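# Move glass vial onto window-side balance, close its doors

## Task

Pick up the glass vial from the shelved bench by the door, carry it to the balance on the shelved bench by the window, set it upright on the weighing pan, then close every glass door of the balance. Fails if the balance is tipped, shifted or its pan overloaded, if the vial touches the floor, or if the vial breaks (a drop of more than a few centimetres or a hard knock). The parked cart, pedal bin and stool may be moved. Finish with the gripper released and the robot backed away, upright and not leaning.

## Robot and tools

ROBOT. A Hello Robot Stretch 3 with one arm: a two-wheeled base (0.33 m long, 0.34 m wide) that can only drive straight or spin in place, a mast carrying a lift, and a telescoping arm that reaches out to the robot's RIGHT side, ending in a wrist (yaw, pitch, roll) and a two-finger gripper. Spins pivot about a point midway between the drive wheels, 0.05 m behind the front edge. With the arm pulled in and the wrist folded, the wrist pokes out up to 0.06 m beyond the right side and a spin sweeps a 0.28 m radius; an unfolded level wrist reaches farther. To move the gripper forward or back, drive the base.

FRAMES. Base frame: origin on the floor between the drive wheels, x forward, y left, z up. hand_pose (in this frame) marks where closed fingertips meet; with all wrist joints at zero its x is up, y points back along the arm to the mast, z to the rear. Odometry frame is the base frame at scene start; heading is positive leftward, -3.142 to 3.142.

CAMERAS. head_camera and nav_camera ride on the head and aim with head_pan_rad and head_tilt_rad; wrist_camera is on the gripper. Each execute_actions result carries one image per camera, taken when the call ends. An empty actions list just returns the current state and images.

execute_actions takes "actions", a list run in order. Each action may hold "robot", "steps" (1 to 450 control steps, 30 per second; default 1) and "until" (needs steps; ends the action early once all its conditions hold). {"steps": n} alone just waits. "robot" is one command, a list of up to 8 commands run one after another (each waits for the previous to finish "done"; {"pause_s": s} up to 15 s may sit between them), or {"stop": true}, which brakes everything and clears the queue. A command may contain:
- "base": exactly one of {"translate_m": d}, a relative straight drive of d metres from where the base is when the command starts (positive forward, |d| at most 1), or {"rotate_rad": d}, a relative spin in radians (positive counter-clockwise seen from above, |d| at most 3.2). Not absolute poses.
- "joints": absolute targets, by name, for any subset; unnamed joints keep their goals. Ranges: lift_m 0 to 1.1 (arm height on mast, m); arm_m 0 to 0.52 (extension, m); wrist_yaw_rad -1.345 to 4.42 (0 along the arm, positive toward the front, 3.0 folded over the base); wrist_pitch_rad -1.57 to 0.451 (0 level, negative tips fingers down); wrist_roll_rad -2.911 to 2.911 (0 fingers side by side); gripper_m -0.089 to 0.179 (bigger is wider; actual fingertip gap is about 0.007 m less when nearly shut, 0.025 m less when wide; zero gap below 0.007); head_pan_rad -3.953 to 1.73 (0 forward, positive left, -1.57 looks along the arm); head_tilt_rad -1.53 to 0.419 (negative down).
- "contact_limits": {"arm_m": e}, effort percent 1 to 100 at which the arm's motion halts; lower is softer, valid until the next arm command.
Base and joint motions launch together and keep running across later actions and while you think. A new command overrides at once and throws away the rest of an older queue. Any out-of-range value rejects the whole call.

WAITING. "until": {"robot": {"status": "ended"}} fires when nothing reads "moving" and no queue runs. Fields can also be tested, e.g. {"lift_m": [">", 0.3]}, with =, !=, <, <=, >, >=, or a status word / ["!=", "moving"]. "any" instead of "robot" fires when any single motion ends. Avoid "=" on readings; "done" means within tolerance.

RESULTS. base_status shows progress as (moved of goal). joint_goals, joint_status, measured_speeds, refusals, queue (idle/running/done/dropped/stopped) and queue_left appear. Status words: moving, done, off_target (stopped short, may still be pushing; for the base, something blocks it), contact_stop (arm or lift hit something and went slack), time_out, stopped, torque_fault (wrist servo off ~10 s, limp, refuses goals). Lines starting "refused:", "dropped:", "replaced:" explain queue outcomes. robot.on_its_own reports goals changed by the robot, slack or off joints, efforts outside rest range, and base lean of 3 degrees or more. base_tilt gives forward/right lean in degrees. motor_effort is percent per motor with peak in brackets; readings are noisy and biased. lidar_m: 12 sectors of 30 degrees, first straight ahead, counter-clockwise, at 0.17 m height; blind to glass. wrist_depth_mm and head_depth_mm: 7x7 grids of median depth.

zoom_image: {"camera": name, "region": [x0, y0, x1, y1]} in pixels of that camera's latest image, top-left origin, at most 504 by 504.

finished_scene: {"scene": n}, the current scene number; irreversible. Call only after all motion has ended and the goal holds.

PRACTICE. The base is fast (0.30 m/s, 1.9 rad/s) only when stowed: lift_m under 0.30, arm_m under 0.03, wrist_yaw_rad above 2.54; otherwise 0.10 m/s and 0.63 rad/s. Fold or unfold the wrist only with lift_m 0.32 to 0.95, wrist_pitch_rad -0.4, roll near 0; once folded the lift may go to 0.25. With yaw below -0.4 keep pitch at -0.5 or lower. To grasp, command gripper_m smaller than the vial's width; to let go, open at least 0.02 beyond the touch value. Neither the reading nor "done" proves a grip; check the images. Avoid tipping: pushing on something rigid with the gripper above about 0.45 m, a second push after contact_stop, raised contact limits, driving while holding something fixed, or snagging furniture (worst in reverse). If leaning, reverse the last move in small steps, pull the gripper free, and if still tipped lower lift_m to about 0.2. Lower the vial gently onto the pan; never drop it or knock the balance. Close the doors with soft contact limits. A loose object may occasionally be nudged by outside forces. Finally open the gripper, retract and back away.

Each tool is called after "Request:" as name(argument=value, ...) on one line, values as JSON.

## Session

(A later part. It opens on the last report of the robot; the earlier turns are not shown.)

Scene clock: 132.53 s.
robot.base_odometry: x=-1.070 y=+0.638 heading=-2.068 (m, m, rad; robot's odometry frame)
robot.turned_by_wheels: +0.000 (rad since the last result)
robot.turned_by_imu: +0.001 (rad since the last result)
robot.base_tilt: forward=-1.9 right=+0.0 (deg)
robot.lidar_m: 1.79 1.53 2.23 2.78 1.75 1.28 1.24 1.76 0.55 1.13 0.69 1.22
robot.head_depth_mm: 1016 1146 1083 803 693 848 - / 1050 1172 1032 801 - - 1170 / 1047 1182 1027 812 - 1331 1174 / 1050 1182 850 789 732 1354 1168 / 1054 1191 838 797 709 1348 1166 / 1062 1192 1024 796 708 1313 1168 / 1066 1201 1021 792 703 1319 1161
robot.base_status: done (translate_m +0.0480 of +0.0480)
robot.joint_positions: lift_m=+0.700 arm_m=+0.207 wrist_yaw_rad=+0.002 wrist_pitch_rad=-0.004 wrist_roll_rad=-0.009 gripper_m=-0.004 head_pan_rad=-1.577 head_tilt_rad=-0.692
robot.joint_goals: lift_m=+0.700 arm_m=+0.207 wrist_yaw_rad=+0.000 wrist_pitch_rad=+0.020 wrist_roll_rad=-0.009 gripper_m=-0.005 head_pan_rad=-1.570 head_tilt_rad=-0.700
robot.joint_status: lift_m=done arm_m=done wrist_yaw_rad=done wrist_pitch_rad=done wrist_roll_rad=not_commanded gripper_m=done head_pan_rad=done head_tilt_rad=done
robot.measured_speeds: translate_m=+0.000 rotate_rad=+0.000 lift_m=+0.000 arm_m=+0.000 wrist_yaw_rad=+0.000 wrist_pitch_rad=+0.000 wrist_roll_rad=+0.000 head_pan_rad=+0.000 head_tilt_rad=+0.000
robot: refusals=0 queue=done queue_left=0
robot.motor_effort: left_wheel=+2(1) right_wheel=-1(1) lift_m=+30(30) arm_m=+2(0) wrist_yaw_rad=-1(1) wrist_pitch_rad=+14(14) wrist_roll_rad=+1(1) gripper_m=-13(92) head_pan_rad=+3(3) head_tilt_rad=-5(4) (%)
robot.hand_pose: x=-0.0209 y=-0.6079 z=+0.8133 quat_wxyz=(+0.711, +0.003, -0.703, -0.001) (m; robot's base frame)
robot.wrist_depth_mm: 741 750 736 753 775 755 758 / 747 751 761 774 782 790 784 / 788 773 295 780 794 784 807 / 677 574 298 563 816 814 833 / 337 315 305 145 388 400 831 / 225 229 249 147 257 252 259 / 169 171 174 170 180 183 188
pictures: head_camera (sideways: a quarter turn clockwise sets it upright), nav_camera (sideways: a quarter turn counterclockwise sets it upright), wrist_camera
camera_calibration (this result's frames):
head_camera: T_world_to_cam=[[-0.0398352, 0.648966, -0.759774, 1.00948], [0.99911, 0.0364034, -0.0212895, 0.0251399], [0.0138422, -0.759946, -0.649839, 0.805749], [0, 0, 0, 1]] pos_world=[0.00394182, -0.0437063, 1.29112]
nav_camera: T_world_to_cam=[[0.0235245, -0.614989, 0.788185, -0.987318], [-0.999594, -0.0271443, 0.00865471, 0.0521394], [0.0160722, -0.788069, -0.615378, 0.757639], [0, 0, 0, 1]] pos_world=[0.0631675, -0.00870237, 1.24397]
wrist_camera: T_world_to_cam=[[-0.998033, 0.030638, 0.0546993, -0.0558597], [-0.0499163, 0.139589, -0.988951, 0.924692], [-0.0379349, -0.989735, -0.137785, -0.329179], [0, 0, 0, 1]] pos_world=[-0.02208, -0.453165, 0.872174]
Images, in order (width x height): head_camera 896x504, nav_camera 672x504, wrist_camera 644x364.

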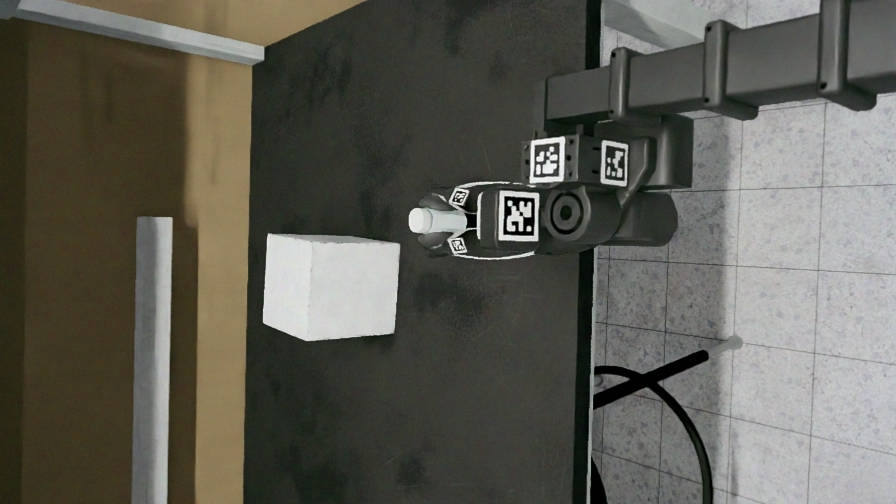

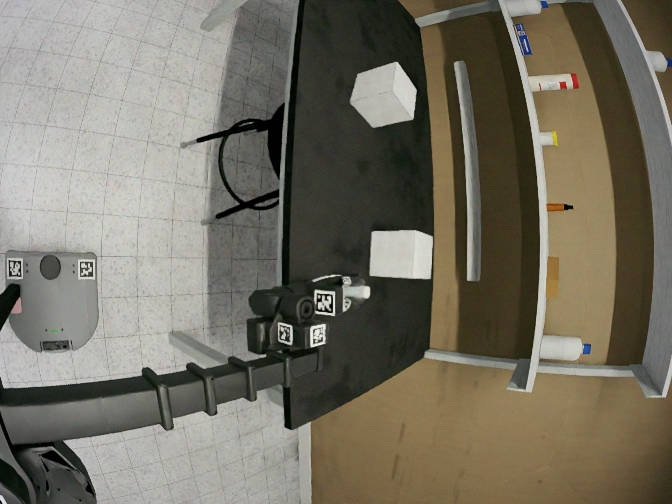

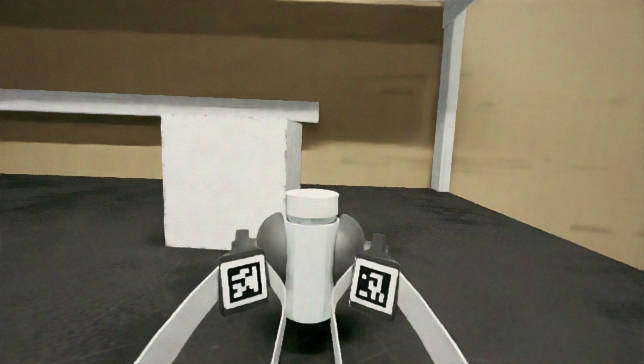

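Request:
execute_actions(actions=[{"robot":[{"joints":{"gripper_m":-0.02,"lift_m":0.72,"arm_m":0.0}},{"joints":{"wrist_pitch_rad":-0.4,"head_pan_rad":-0.4,"head_tilt_rad":-0.5}},{"joints":{"wrist_yaw_rad":2.65,"lift_m":0.29},"base":{"rotate_rad":1.886}},{"base":{"translate_m":1.0}},{"base":{"translate_m":1.0}}],"steps":450,"until":{"robot":{"status":"ended"}}},{"steps":450,"until":{"robot":{"status":"ended"}}}])

Scene clock: 154.23 s.
robot.base_odometry: x=+0.897 y=+0.276 heading=-0.182 (m, m, rad; robot's odometry frame)
robot.turned_by_wheels: +1.886 (rad since the last result)
robot.turned_by_imu: +1.905 (rad since the last result)
robot.base_tilt: forward=-1.9 right=+0.0 (deg)
robot.lidar_m: 1.62 1.37 1.22 0.67 0.74 1.37 2.40 2.34 2.12 1.82 1.69 0.88
robot.head_depth_mm: 1380 1417 943 1844 1876 1545 1289 / 1346 1057 933 1832 1856 1537 1289 / 1321 1451 1067 1637 1731 1449 1289 / 1363 1471 1624 1810 1892 1541 1277 / 1348 1468 1622 1789 1922 1535 1280 / 1343 1474 1603 1775 1892 1532 1279 / 1340 1459 1591 1769 1890 1528 1283
robot.base_status: done (translate_m +1.0000 of +1.0000)
robot.joint_positions: lift_m=+0.290 arm_m=+0.000 wrist_yaw_rad=+2.647 wrist_pitch_rad=-0.417 wrist_roll_rad=-0.009 gripper_m=-0.019 head_pan_rad=-0.407 head_tilt_rad=-0.506
robot.joint_goals: lift_m=+0.290 arm_m=+0.000 wrist_yaw_rad=+2.650 wrist_pitch_rad=-0.400 wrist_roll_rad=-0.009 gripper_m=-0.020 head_pan_rad=-0.400 head_tilt_rad=-0.500
robot.joint_status: lift_m=done arm_m=done wrist_yaw_rad=done wrist_pitch_rad=done wrist_roll_rad=not_commanded gripper_m=done head_pan_rad=done head_tilt_rad=done
robot.measured_speeds: translate_m=+0.000 rotate_rad=+0.000 lift_m=+0.000 arm_m=+0.000 wrist_yaw_rad=+0.000 wrist_pitch_rad=+0.000 wrist_roll_rad=+0.000 head_pan_rad=+0.000 head_tilt_rad=+0.000
robot: refusals=0 queue=done queue_left=0
robot.motor_effort: left_wheel=-1(6) right_wheel=+1(7) lift_m=+23(30) arm_m=-2(2) wrist_yaw_rad=+2(2) wrist_pitch_rad=+10(14) wrist_roll_rad=+1(1) gripper_m=-19(72) head_pan_rad=+2(29) head_tilt_rad=+1(21) (%)
robot.hand_pose: x=+0.0852 y=+0.0525 z=+0.3031 quat_wxyz=(+0.312, +0.703, -0.026, +0.638) (m; robot's base frame)
robot.wrist_depth_mm: 534 810 - - - - - / 568 783 - - - - - / 613 767 - - - - - / 720 750 801 818 839 855 895 / 607 617 654 145 659 671 689 / 523 517 - 148 546 545 555 / - 458 444 438 451 460 472
pictures: head_camera (sideways: a quarter turn clockwise sets it upright), nav_camera (sideways: a quarter turn counterclockwise sets it upright), wrist_camera
camera_calibration (this result's frames):
head_camera: T_world_to_cam=[[-0.474306, 0.156648, -0.866311, 1.15102], [0.360481, 0.932322, -0.0287797, 0.0387931], [0.803173, -0.325939, -0.498675, 0.604275], [0, 0, 0, 1]] pos_world=[0.0466171, -0.0195165, 1.2996]
nav_camera: T_world_to_cam=[[0.432383, -0.15657, 0.887993, -1.11995], [-0.366912, -0.93014, 0.0146556, 0.0404648], [0.823663, -0.332152, -0.459624, 0.550069], [0, 0, 0, 1]] pos_world=[0.0460238, 0.044993, 1.24674]
wrist_camera: T_world_to_cam=[[0.874613, -0.480673, 0.0632914, -0.0776366], [-0.20516, -0.48522, -0.849983, 0.337077], [0.439274, 0.730421, -0.522995, 0.243922], [0, 0, 0, 1]] pos_world=[0.0299082, -0.0519269, 0.418993]
Images, in order (width x height): head_camera 896x504, nav_camera 672x504, wrist_camera 644x364.

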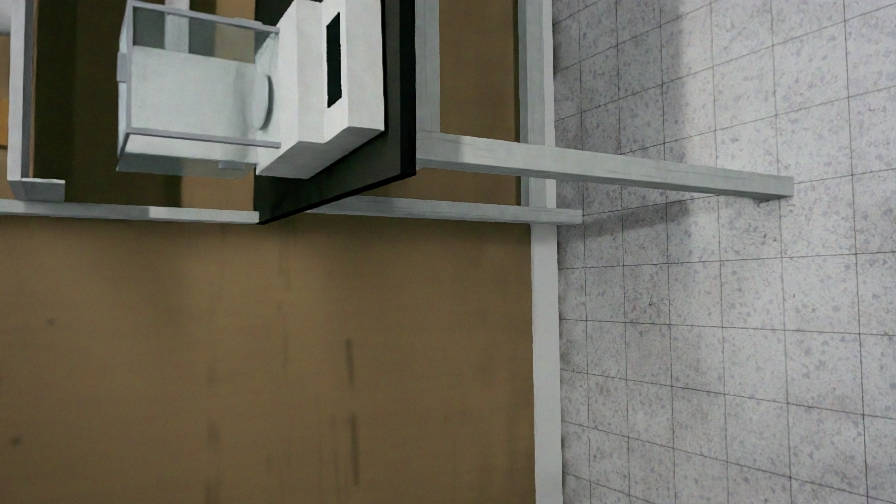

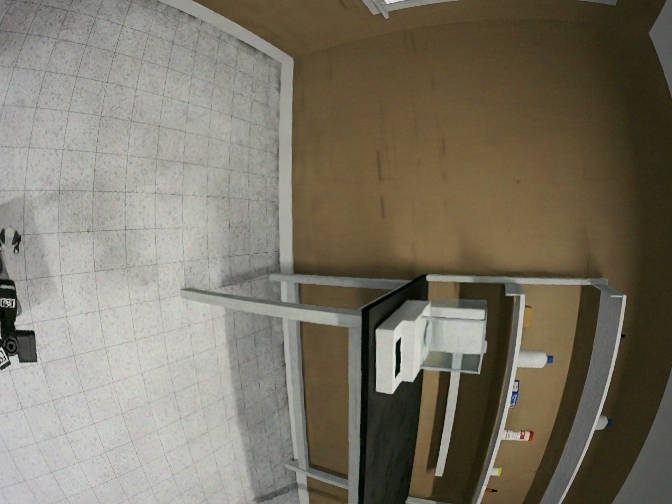

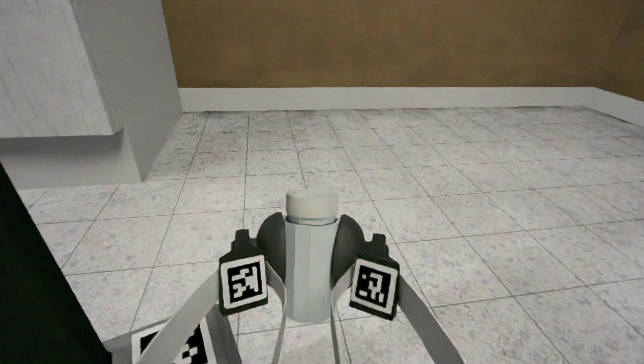

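Request:
execute_actions(actions=[{"robot":[{"base":{"translate_m":0.85}},{"base":{"translate_m":0.33},"joints":{"lift_m":0.75,"head_pan_rad":-1.57,"head_tilt_rad":-0.45}},{"base":{"rotate_rad":-0.338},"joints":{"lift_m":0.93,"wrist_yaw_rad":0}},{"joints":{"lift_m":0.97,"wrist_pitch_rad":0.02}}],"steps":450,"until":{"robot":{"status":"ended"}}},{"steps":450,"until":{"robot":{"status":"ended"}}}])

Scene clock: 169.80 s.
robot.base_odometry: x=+2.058 y=+0.063 heading=-0.520 (m, m, rad; robot's odometry frame)
robot.turned_by_wheels: -0.338 (rad since the last result)
robot.turned_by_imu: -0.344 (rad since the last result)
robot.base_tilt: forward=-1.8 right=+0.0 (deg)
robot.lidar_m: 0.50 0.52 0.69 0.85 0.88 1.18 1.40 3.85 0.59 1.66 0.67 0.52
robot.head_depth_mm: 2432 2649 2818 707 636 - - / 2442 2640 1238 622 635 - - / 2448 2575 1319 601 - - - / 2470 2661 1314 653 627 - 1308 / 2407 2601 1209 747 653 1597 1313 / 1722 1957 1297 820 652 1590 1320 / 753 1424 1283 819 650 1422 1252
robot.base_status: done (rotate_rad -0.3379 of -0.3380)
robot.joint_positions: lift_m=+0.970 arm_m=+0.000 wrist_yaw_rad=+0.003 wrist_pitch_rad=-0.008 wrist_roll_rad=-0.009 gripper_m=-0.019 head_pan_rad=-1.563 head_tilt_rad=-0.458
robot.joint_goals: lift_m=+0.970 arm_m=+0.000 wrist_yaw_rad=+0.000 wrist_pitch_rad=+0.020 wrist_roll_rad=-0.009 gripper_m=-0.020 head_pan_rad=-1.570 head_tilt_rad=-0.450
robot.joint_status: lift_m=done arm_m=done wrist_yaw_rad=done wrist_pitch_rad=done wrist_roll_rad=not_commanded gripper_m=done head_pan_rad=done head_tilt_rad=done
robot.measured_speeds: translate_m=+0.000 rotate_rad=+0.000 lift_m=+0.000 arm_m=+0.000 wrist_yaw_rad=+0.000 wrist_pitch_rad=+0.000 wrist_roll_rad=+0.000 head_pan_rad=+0.000 head_tilt_rad=+0.000
robot: refusals=0 queue=done queue_left=0
robot.motor_effort: left_wheel=+2(5) right_wheel=-2(6) lift_m=+29(31) arm_m=-2(2) wrist_yaw_rad=-2(2) wrist_pitch_rad=+16(20) wrist_roll_rad=+1(1) gripper_m=-20(19) head_pan_rad=-2(29) head_tilt_rad=+4(11) (%)
robot.hand_pose: x=-0.0207 y=-0.4012 z=+1.0825 quat_wxyz=(+0.711, +0.004, -0.703, -0.002) (m; robot's base frame)
robot.wrist_depth_mm: 604 616 - - - - - / 638 901 - - - - - / 627 982 - - - - - / 635 975 - - - - - / 625 705 670 145 - - - / 462 468 516 147 366 - - / 347 351 348 346 363 379 -
pictures: head_camera (sideways: a quarter turn clockwise sets it upright), nav_camera (sideways: a quarter turn counterclockwise sets it upright), wrist_camera
camera_calibration (this result's frames):
head_camera: T_world_to_cam=[[-0.0474011, 0.454535, -0.889467, 1.17862], [0.998551, 0.0442717, -0.0305907, 0.0372604], [0.0254737, -0.889628, -0.455975, 0.553458], [0, 0, 0, 1]] pos_world=[0.00456294, -0.0450029, 1.30185]
nav_camera: T_world_to_cam=[[0.0305731, -0.415126, 0.90925, -1.14523], [-0.999139, -0.0382016, 0.0161543, 0.0423692], [0.0280287, -0.908962, -0.415937, 0.498074], [0, 0, 0, 1]] pos_world=[0.0633857, -0.0210676, 1.24779]
wrist_camera: T_world_to_cam=[[-0.998062, 0.0294501, 0.0548123, -0.0772561], [-0.050071, 0.142843, -0.988478, 1.16283], [-0.0369403, -0.989307, -0.141092, -0.0837801], [0, 0, 0, 1]] pos_world=[-0.0219773, -0.246712, 1.14185]
Images, in order (width x height): head_camera 896x504, nav_camera 672x504, wrist_camera 644x364.

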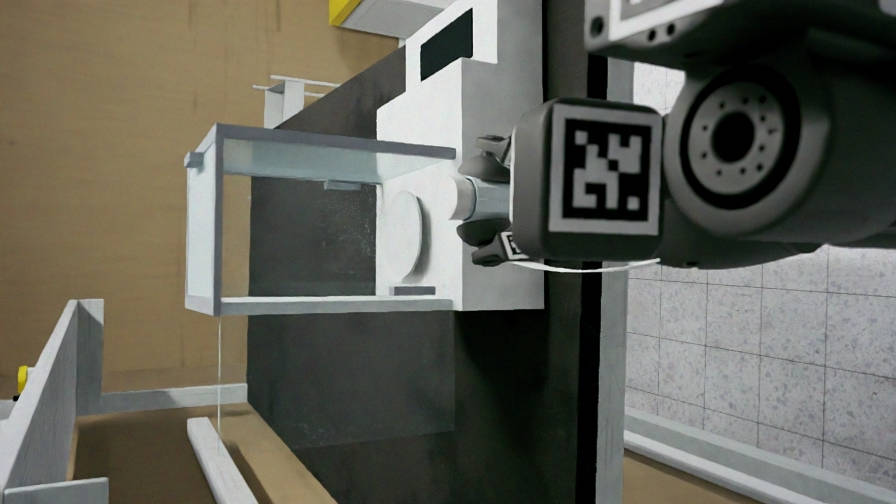

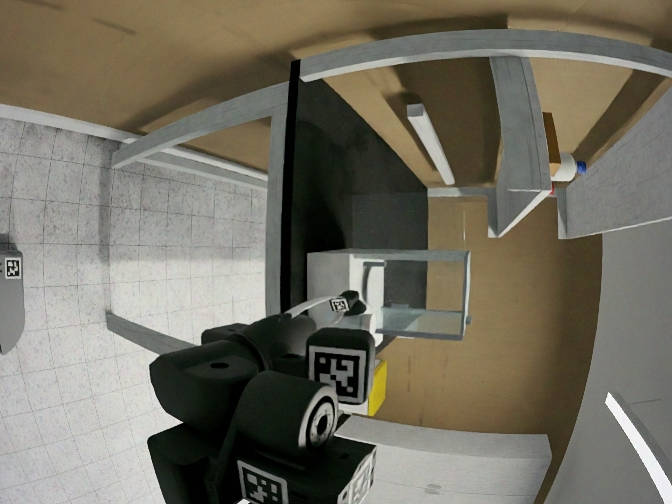

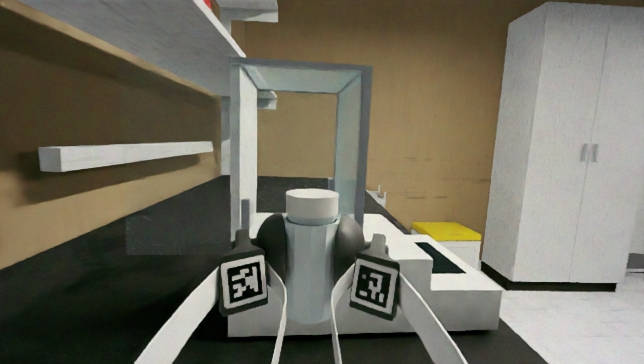

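Request:
execute_actions(actions=[{"robot":{"base":{"translate_m":0.007},"joints":{"arm_m":0.16},"contact_limits":{"arm_m":10}},"steps":450,"until":{"robot":{"status":"ended"}}}])

Scene clock: 173.77 s.
robot.base_odometry: x=+2.064 y=+0.059 heading=-0.520 (m, m, rad; robot's odometry frame)
robot.turned_by_wheels: +0.000 (rad since the last result)
robot.turned_by_imu: +0.001 (rad since the last result)
robot.base_tilt: forward=-1.8 right=+0.0 (deg)
robot.lidar_m: 0.49 0.51 0.68 0.85 0.88 1.18 1.41 3.86 0.59 1.63 0.67 0.52
robot.head_depth_mm: 2433 2636 2869 - - 719 1232 / 2457 2620 1519 - - 1608 1292 / 2438 2588 1318 - - 1603 1323 / 2456 2636 1316 613 630 1598 1331 / 2375 2607 1201 783 653 1599 1311 / 1727 1923 1296 820 652 1549 1319 / 560 1367 1293 819 649 1407 1247
robot.base_status: done (translate_m +0.0070 of +0.0070)
robot.joint_positions: lift_m=+0.970 arm_m=+0.160 wrist_yaw_rad=+0.002 wrist_pitch_rad=-0.007 wrist_roll_rad=-0.009 gripper_m=-0.019 head_pan_rad=-1.563 head_tilt_rad=-0.458
robot.joint_goals: lift_m=+0.970 arm_m=+0.160 wrist_yaw_rad=+0.000 wrist_pitch_rad=+0.020 wrist_roll_rad=-0.009 gripper_m=-0.020 head_pan_rad=-1.570 head_tilt_rad=-0.450
robot.joint_status: lift_m=done arm_m=done wrist_yaw_rad=done wrist_pitch_rad=done wrist_roll_rad=not_commanded gripper_m=done head_pan_rad=done head_tilt_rad=done
robot.measured_speeds: translate_m=+0.000 rotate_rad=+0.000 lift_m=+0.000 arm_m=+0.000 wrist_yaw_rad=+0.000 wrist_pitch_rad=+0.000 wrist_roll_rad=+0.000 head_pan_rad=+0.000 head_tilt_rad=+0.000
robot: refusals=0 queue=done queue_left=0
robot.motor_effort: left_wheel=+2(5) right_wheel=-1(2) lift_m=+29(29) arm_m=+2(4) wrist_yaw_rad=+0(1) wrist_pitch_rad=+16(17) wrist_roll_rad=+1(1) gripper_m=-20(20) head_pan_rad=-2(3) head_tilt_rad=+4(4) (%)
robot.contact_limits: arm_m 10 (drawing in: default 17, maximum 28; extending or still: default 24, maximum 39)
robot.hand_pose: x=-0.0209 y=-0.5608 z=+1.0828 quat_wxyz=(+0.711, +0.003, -0.703, -0.002) (m; robot's base frame)
robot.wrist_depth_mm: 607 577 - - 240 - - / 637 842 309 - - - - / 638 846 315 - - - - / 624 838 322 - - - - / 637 698 267 146 990 - - / 455 464 184 147 291 - - / 346 347 202 199 200 228 -
pictures: head_camera (sideways: a quarter turn clockwise sets it upright), nav_camera (sideways: a quarter turn counterclockwise sets it upright), wrist_camera
camera_calibration (this result's frames):
head_camera: T_world_to_cam=[[-0.0473719, 0.454526, -0.889473, 1.17863], [0.998554, 0.0442073, -0.0305912, 0.0372611], [0.0254168, -0.889636, -0.455963, 0.553442], [0, 0, 0, 1]] pos_world=[0.00456006, -0.0450028, 1.30185]
nav_camera: T_world_to_cam=[[0.0305464, -0.415115, 0.909256, -1.14524], [-0.999142, -0.0381374, 0.0161548, 0.0423686], [0.0279705, -0.908969, -0.415923, 0.498057], [0, 0, 0, 1]] pos_world=[0.0633844, -0.0210721, 1.24779]
wrist_camera: T_world_to_cam=[[-0.99803, 0.0305987, 0.0547799, -0.0721704], [-0.0499124, 0.141915, -0.98862, 1.1855], [-0.0380246, -0.989406, -0.140108, -0.242781], [0, 0, 0, 1]] pos_world=[-0.0220887, -0.406241, 1.14195]
Images, in order (width x height): head_camera 896x504, nav_camera 672x504, wrist_camera 644x364.

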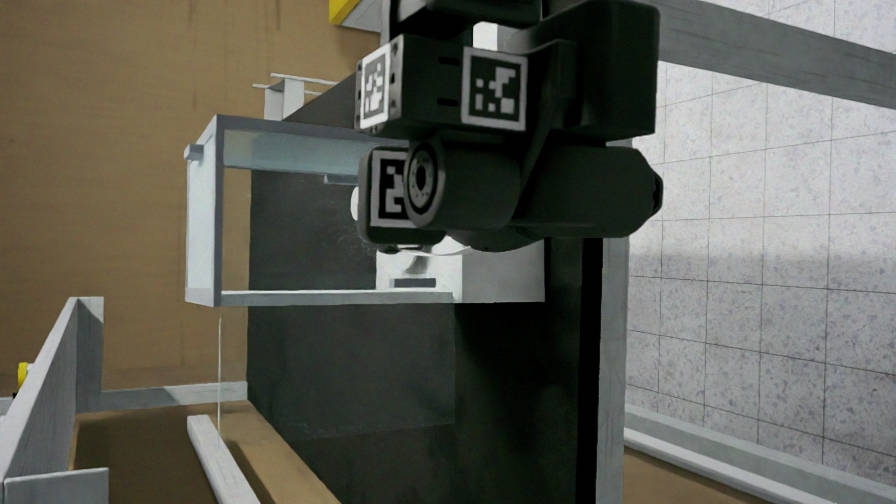

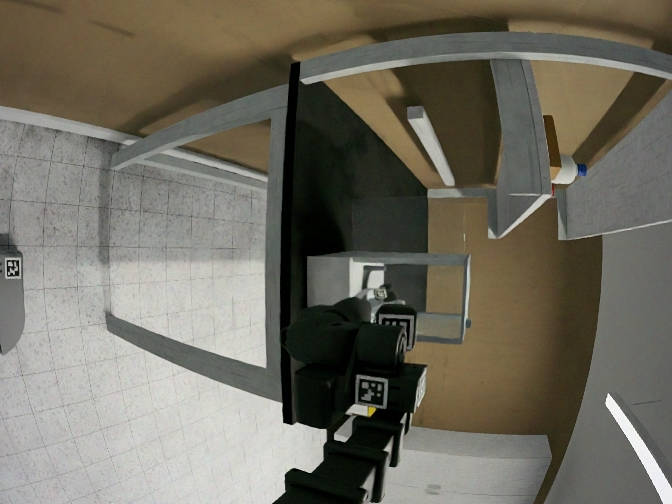

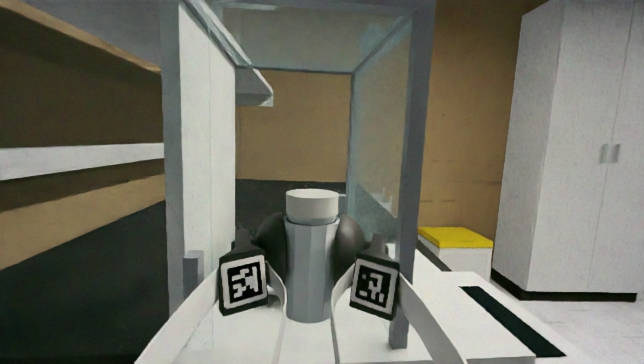

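Request:
execute_actions(actions=[{"robot":[{"base":{"translate_m":0.006}},{"joints":{"arm_m":0.268},"contact_limits":{"arm_m":10}}],"steps":450,"until":{"robot":{"status":"ended"}}}])

Scene clock: 180.23 s.
robot.base_odometry: x=+2.069 y=+0.056 heading=-0.520 (m, m, rad; robot's odometry frame)
robot.turned_by_wheels: +0.000 (rad since the last result)
robot.turned_by_imu: +0.001 (rad since the last result)
robot.base_tilt: forward=-1.9 right=+0.0 (deg)
robot.lidar_m: 0.49 0.50 0.67 0.85 0.88 1.18 1.42 3.88 0.59 1.60 0.66 0.51
robot.head_depth_mm: 2445 2631 2795 - 637 718 840 / 2433 2595 2384 - 635 1605 1299 / 2438 2650 1581 - 632 1609 1327 / 2472 2634 1426 614 630 1588 1324 / 2426 2613 1202 785 653 1595 1317 / 1655 1908 1286 820 652 1550 1313 / 446 1354 1285 821 648 1420 1245
robot.base_status: done (translate_m +0.0060 of +0.0060)
robot.joint_positions: lift_m=+0.970 arm_m=+0.268 wrist_yaw_rad=+0.002 wrist_pitch_rad=-0.007 wrist_roll_rad=-0.009 gripper_m=-0.019 head_pan_rad=-1.563 head_tilt_rad=-0.458
robot.joint_goals: lift_m=+0.970 arm_m=+0.268 wrist_yaw_rad=+0.000 wrist_pitch_rad=+0.020 wrist_roll_rad=-0.009 gripper_m=-0.020 head_pan_rad=-1.570 head_tilt_rad=-0.450
robot.joint_status: lift_m=done arm_m=done wrist_yaw_rad=done wrist_pitch_rad=done wrist_roll_rad=not_commanded gripper_m=done head_pan_rad=done head_tilt_rad=done
robot.measured_speeds: translate_m=+0.000 rotate_rad=+0.000 lift_m=+0.000 arm_m=+0.000 wrist_yaw_rad=+0.000 wrist_pitch_rad=+0.000 wrist_roll_rad=+0.000 head_pan_rad=+0.000 head_tilt_rad=+0.000
robot: refusals=0 queue=done queue_left=0
robot.motor_effort: left_wheel=+2(4) right_wheel=-1(3) lift_m=+29(29) arm_m=+2(3) wrist_yaw_rad=+0(1) wrist_pitch_rad=+16(16) wrist_roll_rad=+1(1) gripper_m=-20(20) head_pan_rad=-3(3) head_tilt_rad=+3(3) (%)
robot.contact_limits: arm_m 10 (drawing in: default 17, maximum 28; extending or still: default 24, maximum 39)
robot.hand_pose: x=-0.0209 y=-0.6688 z=+1.0828 quat_wxyz=(+0.711, +0.003, -0.703, -0.002) (m; robot's base frame)
robot.wrist_depth_mm: 93 129 524 - - - 73 / 94 130 - - - - 72 / 94 131 - - - - 76 / 95 132 - - - - 76 / 95 133 665 145 - - - / 96 134 239 148 418 507 - / 97 124 184 177 211 194 -
pictures: head_camera (sideways: a quarter turn clockwise sets it upright), nav_camera (sideways: a quarter turn counterclockwise sets it upright), wrist_camera
camera_calibration (this result's frames):
head_camera: T_world_to_cam=[[-0.0473701, 0.454523, -0.889475, 1.17863], [0.998554, 0.0442032, -0.0305913, 0.0372613], [0.0254132, -0.889638, -0.45596, 0.553438], [0, 0, 0, 1]] pos_world=[0.00455988, -0.0450028, 1.30185]
nav_camera: T_world_to_cam=[[0.0305447, -0.415112, 0.909257, -1.14524], [-0.999142, -0.0381333, 0.0161549, 0.0423685], [0.0279669, -0.908971, -0.415921, 0.498053], [0, 0, 0, 1]] pos_world=[0.0633843, -0.0210725, 1.24779]
wrist_camera: T_world_to_cam=[[-0.998029, 0.030633, 0.0547769, -0.0688482], [-0.0499081, 0.141826, -0.988633, 1.20081], [-0.0380536, -0.989417, -0.140018, -0.349746], [0, 0, 0, 1]] pos_world=[-0.0220917, -0.514242, 1.14196]
Images, in order (width x height): head_camera 896x504, nav_camera 672x504, wrist_camera 644x364.

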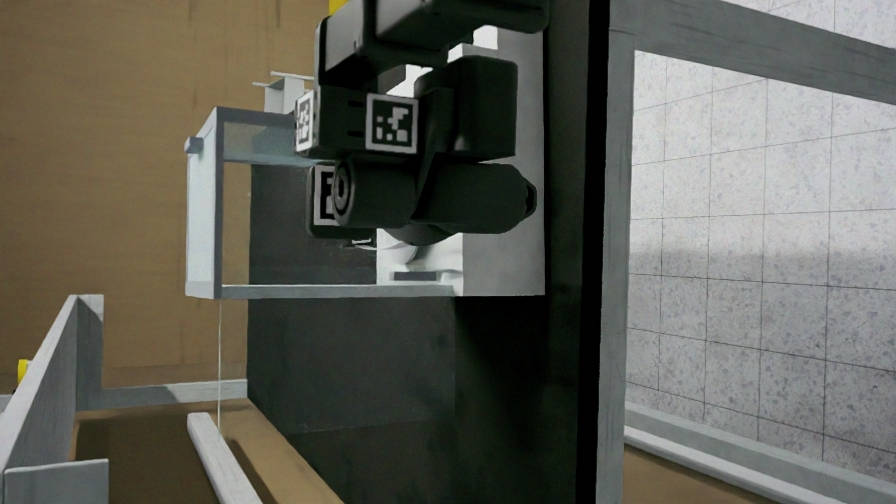

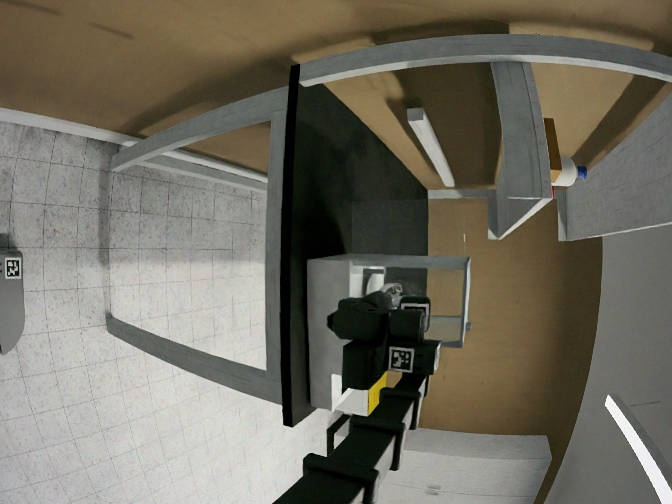

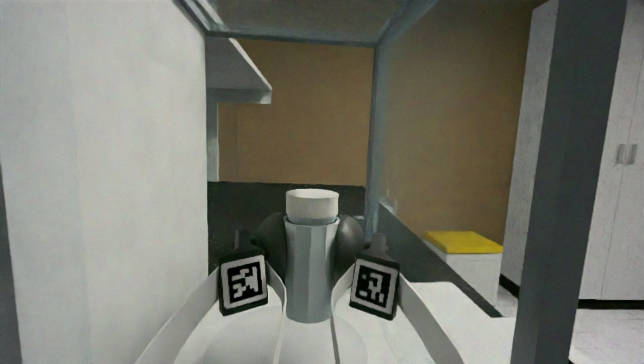

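Request:
execute_actions(actions=[{"robot":{"joints":{"lift_m":0.949}},"steps":450,"until":{"robot":{"status":"ended"}}}])

Scene clock: 182.90 s.
robot.base_odometry: x=+2.069 y=+0.056 heading=-0.520 (m, m, rad; robot's odometry frame)
robot.turned_by_wheels: +0.000 (rad since the last result)
robot.turned_by_imu: +0.000 (rad since the last result)
robot.base_tilt: forward=-1.9 right=+0.0 (deg)
robot.lidar_m: 0.49 0.50 0.67 0.85 0.88 1.18 1.42 3.88 0.60 1.60 0.66 0.51
robot.head_depth_mm: 2443 2662 2830 - 643 718 841 / 2462 2621 1683 - 635 1610 1297 / 2462 2617 1446 - 634 1616 1331 / 2466 2618 1367 613 629 1611 1326 / 2408 2631 1203 784 653 1609 1326 / 1653 1917 1291 821 650 1546 1313 / 447 1350 1284 818 650 1423 1253
robot.base_status: done (translate_m +0.0060 of +0.0060)
robot.joint_positions: lift_m=+0.949 arm_m=+0.268 wrist_yaw_rad=+0.002 wrist_pitch_rad=-0.006 wrist_roll_rad=-0.009 gripper_m=-0.019 head_pan_rad=-1.563 head_tilt_rad=-0.458
robot.joint_goals: lift_m=+0.949 arm_m=+0.268 wrist_yaw_rad=+0.000 wrist_pitch_rad=+0.020 wrist_roll_rad=-0.009 gripper_m=-0.020 head_pan_rad=-1.570 head_tilt_rad=-0.450
robot.joint_status: lift_m=done arm_m=done wrist_yaw_rad=done wrist_pitch_rad=done wrist_roll_rad=not_commanded gripper_m=done head_pan_rad=done head_tilt_rad=done
robot.measured_speeds: translate_m=+0.000 rotate_rad=+0.000 lift_m=+0.000 arm_m=+0.000 wrist_yaw_rad=+0.000 wrist_pitch_rad=+0.000 wrist_roll_rad=+0.000 head_pan_rad=+0.000 head_tilt_rad=+0.000
robot: refusals=0 queue=done queue_left=0
robot.motor_effort: left_wheel=+2(2) right_wheel=-1(1) lift_m=+22(29) arm_m=+2(2) wrist_yaw_rad=-1(1) wrist_pitch_rad=+16(16) wrist_roll_rad=+1(1) gripper_m=-20(19) head_pan_rad=-3(3) head_tilt_rad=+4(2) (%)
robot.contact_limits: arm_m 10 (drawing in: default 17, maximum 28; extending or still: default 24, maximum 39)
robot.hand_pose: x=-0.0209 y=-0.6688 z=+1.0621 quat_wxyz=(+0.711, +0.003, -0.703, -0.002) (m; robot's base frame)
robot.wrist_depth_mm: 93 129 684 - - - 73 / 94 130 - - - - 73 / 94 131 - - - - 76 / 95 132 - - - - 76 / 95 133 609 146 937 - - / 96 134 208 147 253 229 - / 97 124 153 152 178 163 247
pictures: head_camera (sideways: a quarter turn clockwise sets it upright), nav_camera (sideways: a quarter turn counterclockwise sets it upright), wrist_camera
camera_calibration (this result's frames):
head_camera: T_world_to_cam=[[-0.04737, 0.454523, -0.889474, 1.17863], [0.998554, 0.0442031, -0.0305913, 0.0372613], [0.0254131, -0.889637, -0.45596, 0.553439], [0, 0, 0, 1]] pos_world=[0.00455988, -0.0450028, 1.30185]
nav_camera: T_world_to_cam=[[0.0305447, -0.415112, 0.909257, -1.14524], [-0.999142, -0.0381331, 0.0161549, 0.0423685], [0.0279668, -0.908971, -0.415921, 0.498054], [0, 0, 0, 1]] pos_world=[0.0633843, -0.0210725, 1.24779]
wrist_camera: T_world_to_cam=[[-0.998029, 0.0306412, 0.054772, -0.0677058], [-0.0499078, 0.141676, -0.988654, 1.18031], [-0.0380534, -0.989439, -0.139867, -0.352816], [0, 0, 0, 1]] pos_world=[-0.0220917, -0.514237, 1.12128]
Images, in order (width x height): head_camera 896x504, nav_camera 672x504, wrist_camera 644x364.

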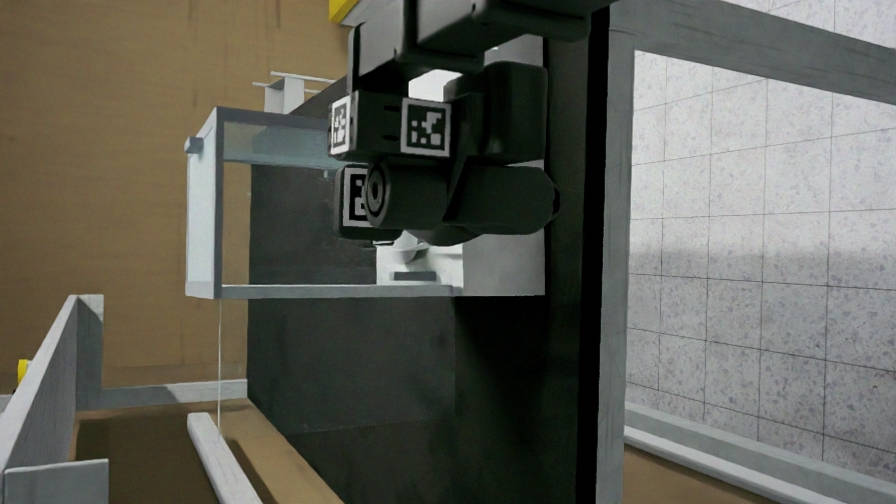

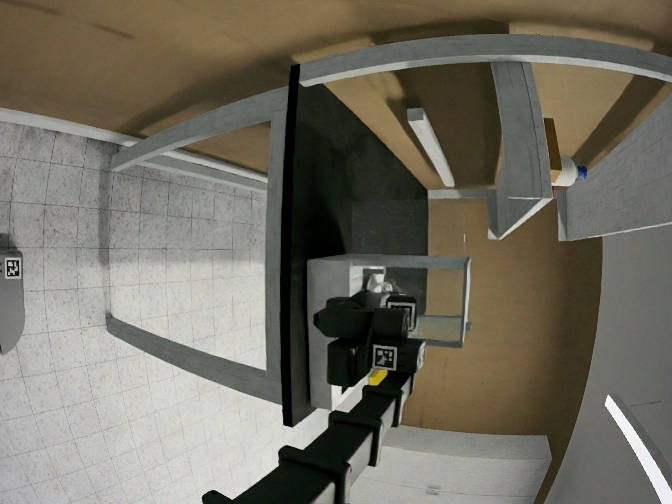

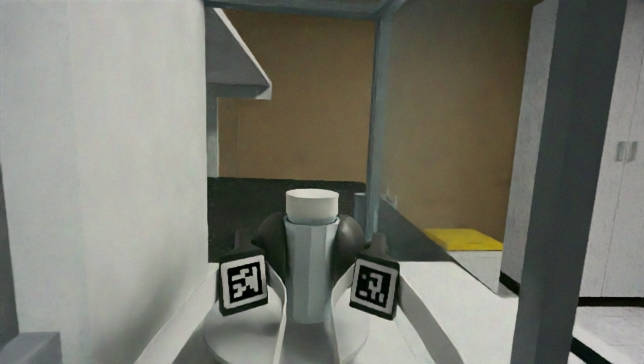

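Request:
execute_actions(actions=[{"robot":[{"joints":{"lift_m":0.942}},{"joints":{"gripper_m":0.052}}],"steps":450,"until":{"robot":{"status":"ended"}}}])

Scene clock: 186.10 s.
robot.base_odometry: x=+2.069 y=+0.056 heading=-0.520 (m, m, rad; robot's odometry frame)
robot.turned_by_wheels: +0.000 (rad since the last result)
robot.turned_by_imu: +0.001 (rad since the last result)
robot.base_tilt: forward=-1.9 right=+0.0 (deg)
robot.lidar_m: 0.49 0.50 0.67 0.85 0.88 1.18 1.42 3.90 0.59 1.61 0.66 0.51
robot.head_depth_mm: 2436 2656 2852 - 647 717 839 / 2474 2635 1445 - 633 1615 1297 / 2436 2593 1431 - 631 1597 1329 / 2455 2635 1367 614 631 1597 1326 / 2403 2625 1204 785 654 1594 1319 / 1657 1917 1291 821 651 1543 1317 / 446 1350 1288 819 650 1419 1250
robot.base_status: done (translate_m +0.0060 of +0.0060)
robot.joint_positions: lift_m=+0.942 arm_m=+0.268 wrist_yaw_rad=+0.002 wrist_pitch_rad=-0.006 wrist_roll_rad=-0.009 gripper_m=+0.052 head_pan_rad=-1.563 head_tilt_rad=-0.458
robot.joint_goals: lift_m=+0.942 arm_m=+0.268 wrist_yaw_rad=+0.000 wrist_pitch_rad=+0.020 wrist_roll_rad=-0.009 gripper_m=+0.052 head_pan_rad=-1.570 head_tilt_rad=-0.450
robot.joint_status: lift_m=done arm_m=done wrist_yaw_rad=done wrist_pitch_rad=done wrist_roll_rad=not_commanded gripper_m=done head_pan_rad=done head_tilt_rad=done
robot.measured_speeds: translate_m=+0.000 rotate_rad=+0.000 lift_m=+0.000 arm_m=+0.000 wrist_yaw_rad=+0.000 wrist_pitch_rad=+0.000 wrist_roll_rad=+0.000 head_pan_rad=+0.000 head_tilt_rad=+0.000
robot: refusals=0 queue=done queue_left=0
robot.motor_effort: left_wheel=+2(2) right_wheel=-1(1) lift_m=+22(22) arm_m=+2(2) wrist_yaw_rad=-1(1) wrist_pitch_rad=+15(16) wrist_roll_rad=+1(1) gripper_m=+2(81) head_pan_rad=-3(3) head_tilt_rad=+4(3) (%)
robot.contact_limits: arm_m 10 (drawing in: default 17, maximum 28; extending or still: default 24, maximum 39)
robot.hand_pose: x=-0.0209 y=-0.6688 z=+1.0552 quat_wxyz=(+0.711, +0.003, -0.703, -0.002) (m; robot's base frame)
robot.wrist_depth_mm: 93 129 872 - - - 73 / 94 130 - - - - 73 / 94 131 - - - - 76 / 95 132 - - - - 76 / 96 133 575 150 776 - - / 96 134 178 153 247 217 - / 96 124 148 149 166 153 225
pictures: head_camera (sideways: a quarter turn clockwise sets it upright), nav_camera (sideways: a quarter turn counterclockwise sets it upright), wrist_camera
camera_calibration (this result's frames):
head_camera: T_world_to_cam=[[-0.04737, 0.454523, -0.889475, 1.17863], [0.998554, 0.0442031, -0.0305913, 0.0372613], [0.0254131, -0.889638, -0.45596, 0.553438], [0, 0, 0, 1]] pos_world=[0.00455988, -0.0450028, 1.30185]
nav_camera: T_world_to_cam=[[0.0305447, -0.415112, 0.909257, -1.14524], [-0.999142, -0.0381331, 0.0161549, 0.0423685], [0.0279668, -0.908971, -0.415921, 0.498053], [0, 0, 0, 1]] pos_world=[0.0633843, -0.0210725, 1.24779]
wrist_camera: T_world_to_cam=[[-0.998029, 0.0306597, 0.0547618, -0.0673039], [-0.0499072, 0.141363, -0.988699, 1.17331], [-0.0380545, -0.989483, -0.139554, -0.354152], [0, 0, 0, 1]] pos_world=[-0.0220918, -0.514226, 1.11431]
Images, in order (width x height): head_camera 896x504, nav_camera 672x504, wrist_camera 644x364.

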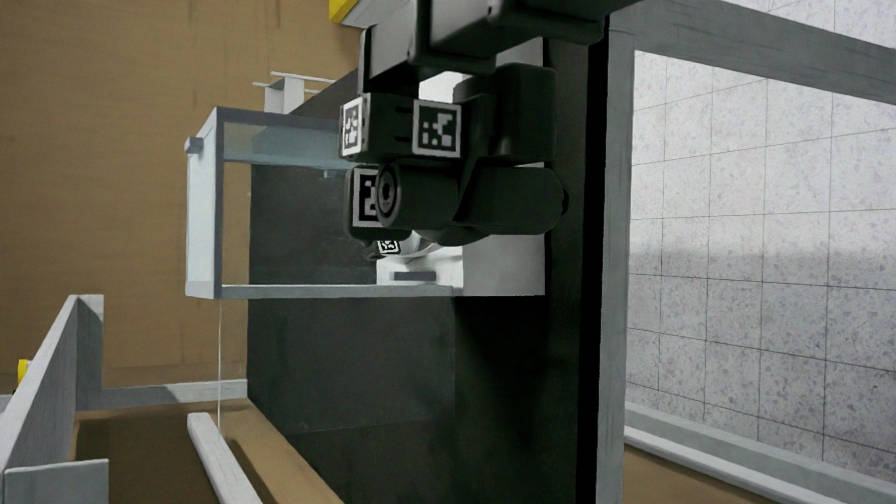

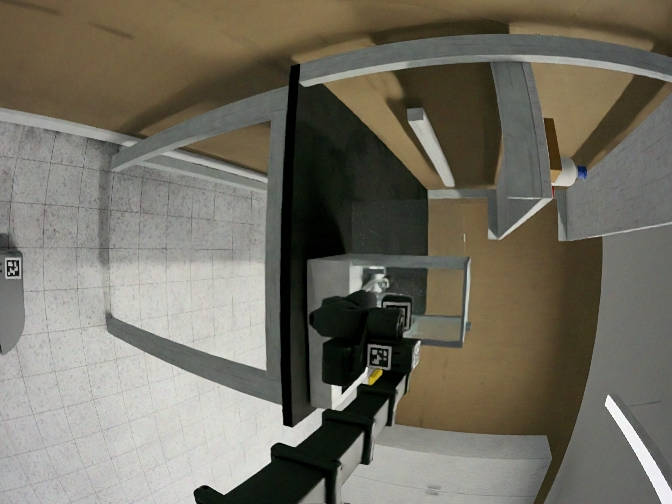

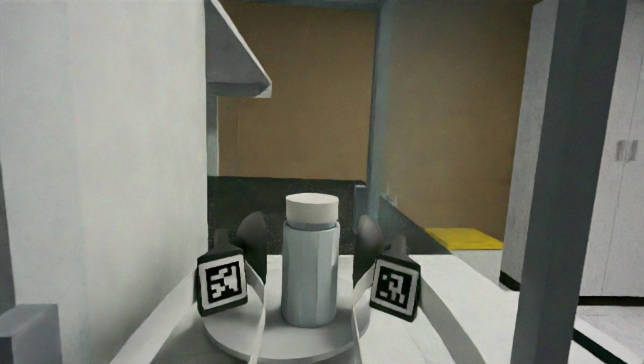

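Request:
execute_actions(actions=[{"robot":[{"joints":{"arm_m":0.12}},{"base":{"rotate_rad":0.05},"joints":{"gripper_m":0.04}},{"base":{"translate_m":0.034}}],"steps":450,"until":{"robot":{"status":"ended"}}}])

Scene clock: 194.47 s.
robot.base_odometry: x=+2.099 y=+0.041 heading=-0.470 (m, m, rad; robot's odometry frame)
robot.turned_by_wheels: +0.050 (rad since the last result)
robot.turned_by_imu: +0.052 (rad since the last result)
robot.base_tilt: forward=-1.8 right=+0.0 (deg)
robot.lidar_m: 0.45 0.47 0.66 0.85 0.89 1.24 1.45 3.39 0.61 1.21 0.63 0.47
robot.head_depth_mm: 2403 2573 1343 664 - - 837 / 2424 2585 1233 660 - - 1330 / 2452 2598 1229 662 - - 1327 / 2405 2628 1212 830 656 1596 1318 / 1716 2567 1294 827 654 1592 1323 / 444 1521 1292 821 658 1515 1289 / 443 1093 1120 817 663 1273 1111
robot.base_status: done (translate_m +0.0340 of +0.0340)
robot.joint_positions: lift_m=+0.942 arm_m=+0.120 wrist_yaw_rad=+0.002 wrist_pitch_rad=-0.005 wrist_roll_rad=-0.009 gripper_m=+0.040 head_pan_rad=-1.563 head_tilt_rad=-0.458
robot.joint_goals: lift_m=+0.942 arm_m=+0.120 wrist_yaw_rad=+0.000 wrist_pitch_rad=+0.020 wrist_roll_rad=-0.009 gripper_m=+0.040 head_pan_rad=-1.570 head_tilt_rad=-0.450
robot.joint_status: lift_m=done arm_m=done wrist_yaw_rad=done wrist_pitch_rad=done wrist_roll_rad=not_commanded gripper_m=done head_pan_rad=done head_tilt_rad=done
robot.measured_speeds: translate_m=+0.000 rotate_rad=+0.000 lift_m=+0.000 arm_m=+0.000 wrist_yaw_rad=+0.000 wrist_pitch_rad=+0.000 wrist_roll_rad=+0.000 head_pan_rad=+0.000 head_tilt_rad=+0.000
robot: refusals=0 queue=done queue_left=0
robot.motor_effort: left_wheel=-1(3) right_wheel=+2(5) lift_m=+22(22) arm_m=-2(4) wrist_yaw_rad=+0(0) wrist_pitch_rad=+15(15) wrist_roll_rad=+1(1) gripper_m=+1(52) head_pan_rad=-2(3) head_tilt_rad=+3(3) (%)
robot.hand_pose: x=-0.0210 y=-0.5213 z=+1.0555 quat_wxyz=(+0.711, +0.003, -0.703, -0.001) (m; robot's base frame)
robot.wrist_depth_mm: 533 676 696 - - - - / 540 808 - - - - - / 503 739 - - - - - / 534 802 - - - - - / 534 636 716 314 326 418 - / 404 416 - 227 247 232 - / 307 310 318 221 223 228 233
pictures: head_camera (sideways: a quarter turn clockwise sets it upright), nav_camera (sideways: a quarter turn counterclockwise sets it upright), wrist_camera
camera_calibration (this result's frames):
head_camera: T_world_to_cam=[[-0.04737, 0.45451, -0.889481, 1.17864], [0.998554, 0.0442029, -0.0305919, 0.037262], [0.0254133, -0.889644, -0.455946, 0.553421], [0, 0, 0, 1]] pos_world=[0.00455989, -0.0450028, 1.30185]
nav_camera: T_world_to_cam=[[0.0305447, -0.415098, 0.909264, -1.14525], [-0.999142, -0.0381331, 0.0161553, 0.0423679], [0.027967, -0.908977, -0.415907, 0.498036], [0, 0, 0, 1]] pos_world=[0.0633843, -0.0210733, 1.24779]
wrist_camera: T_world_to_cam=[[-0.998025, 0.0308481, 0.0547269, -0.0717401], [-0.0498867, 0.140314, -0.98885, 1.15233], [-0.0381831, -0.989626, -0.138498, -0.209332], [0, 0, 0, 1]] pos_world=[-0.0221051, -0.366635, 1.11442]
Images, in order (width x height): head_camera 896x504, nav_camera 672x504, wrist_camera 644x364.

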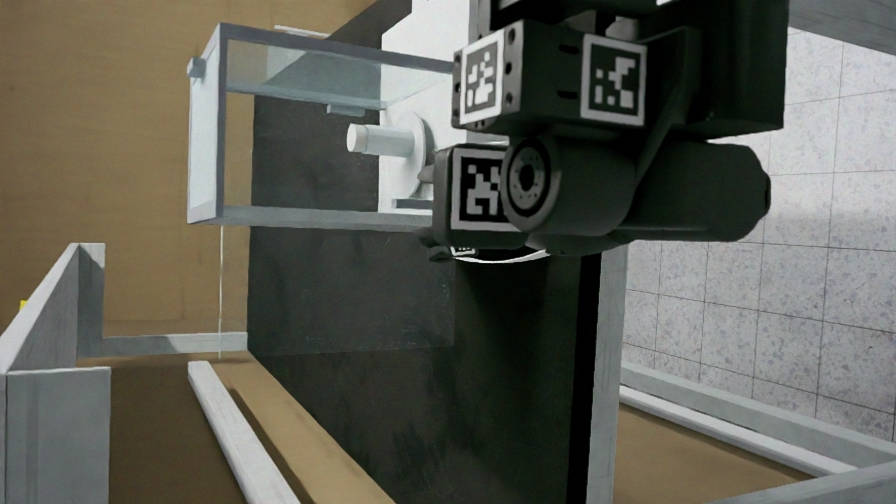

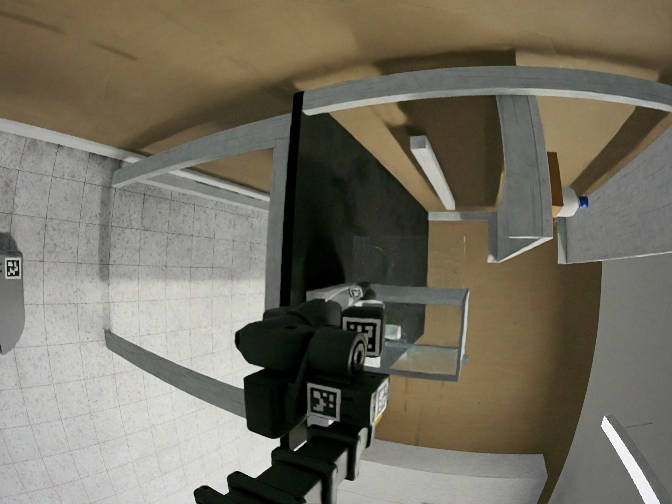

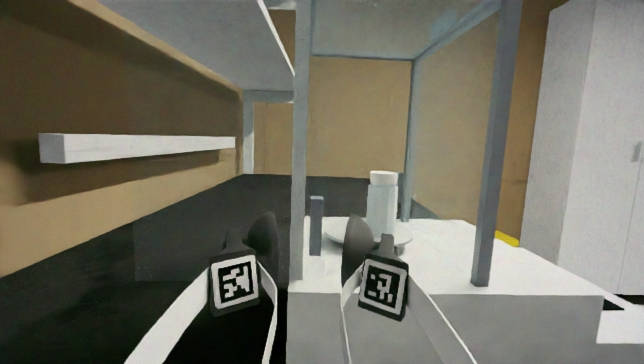

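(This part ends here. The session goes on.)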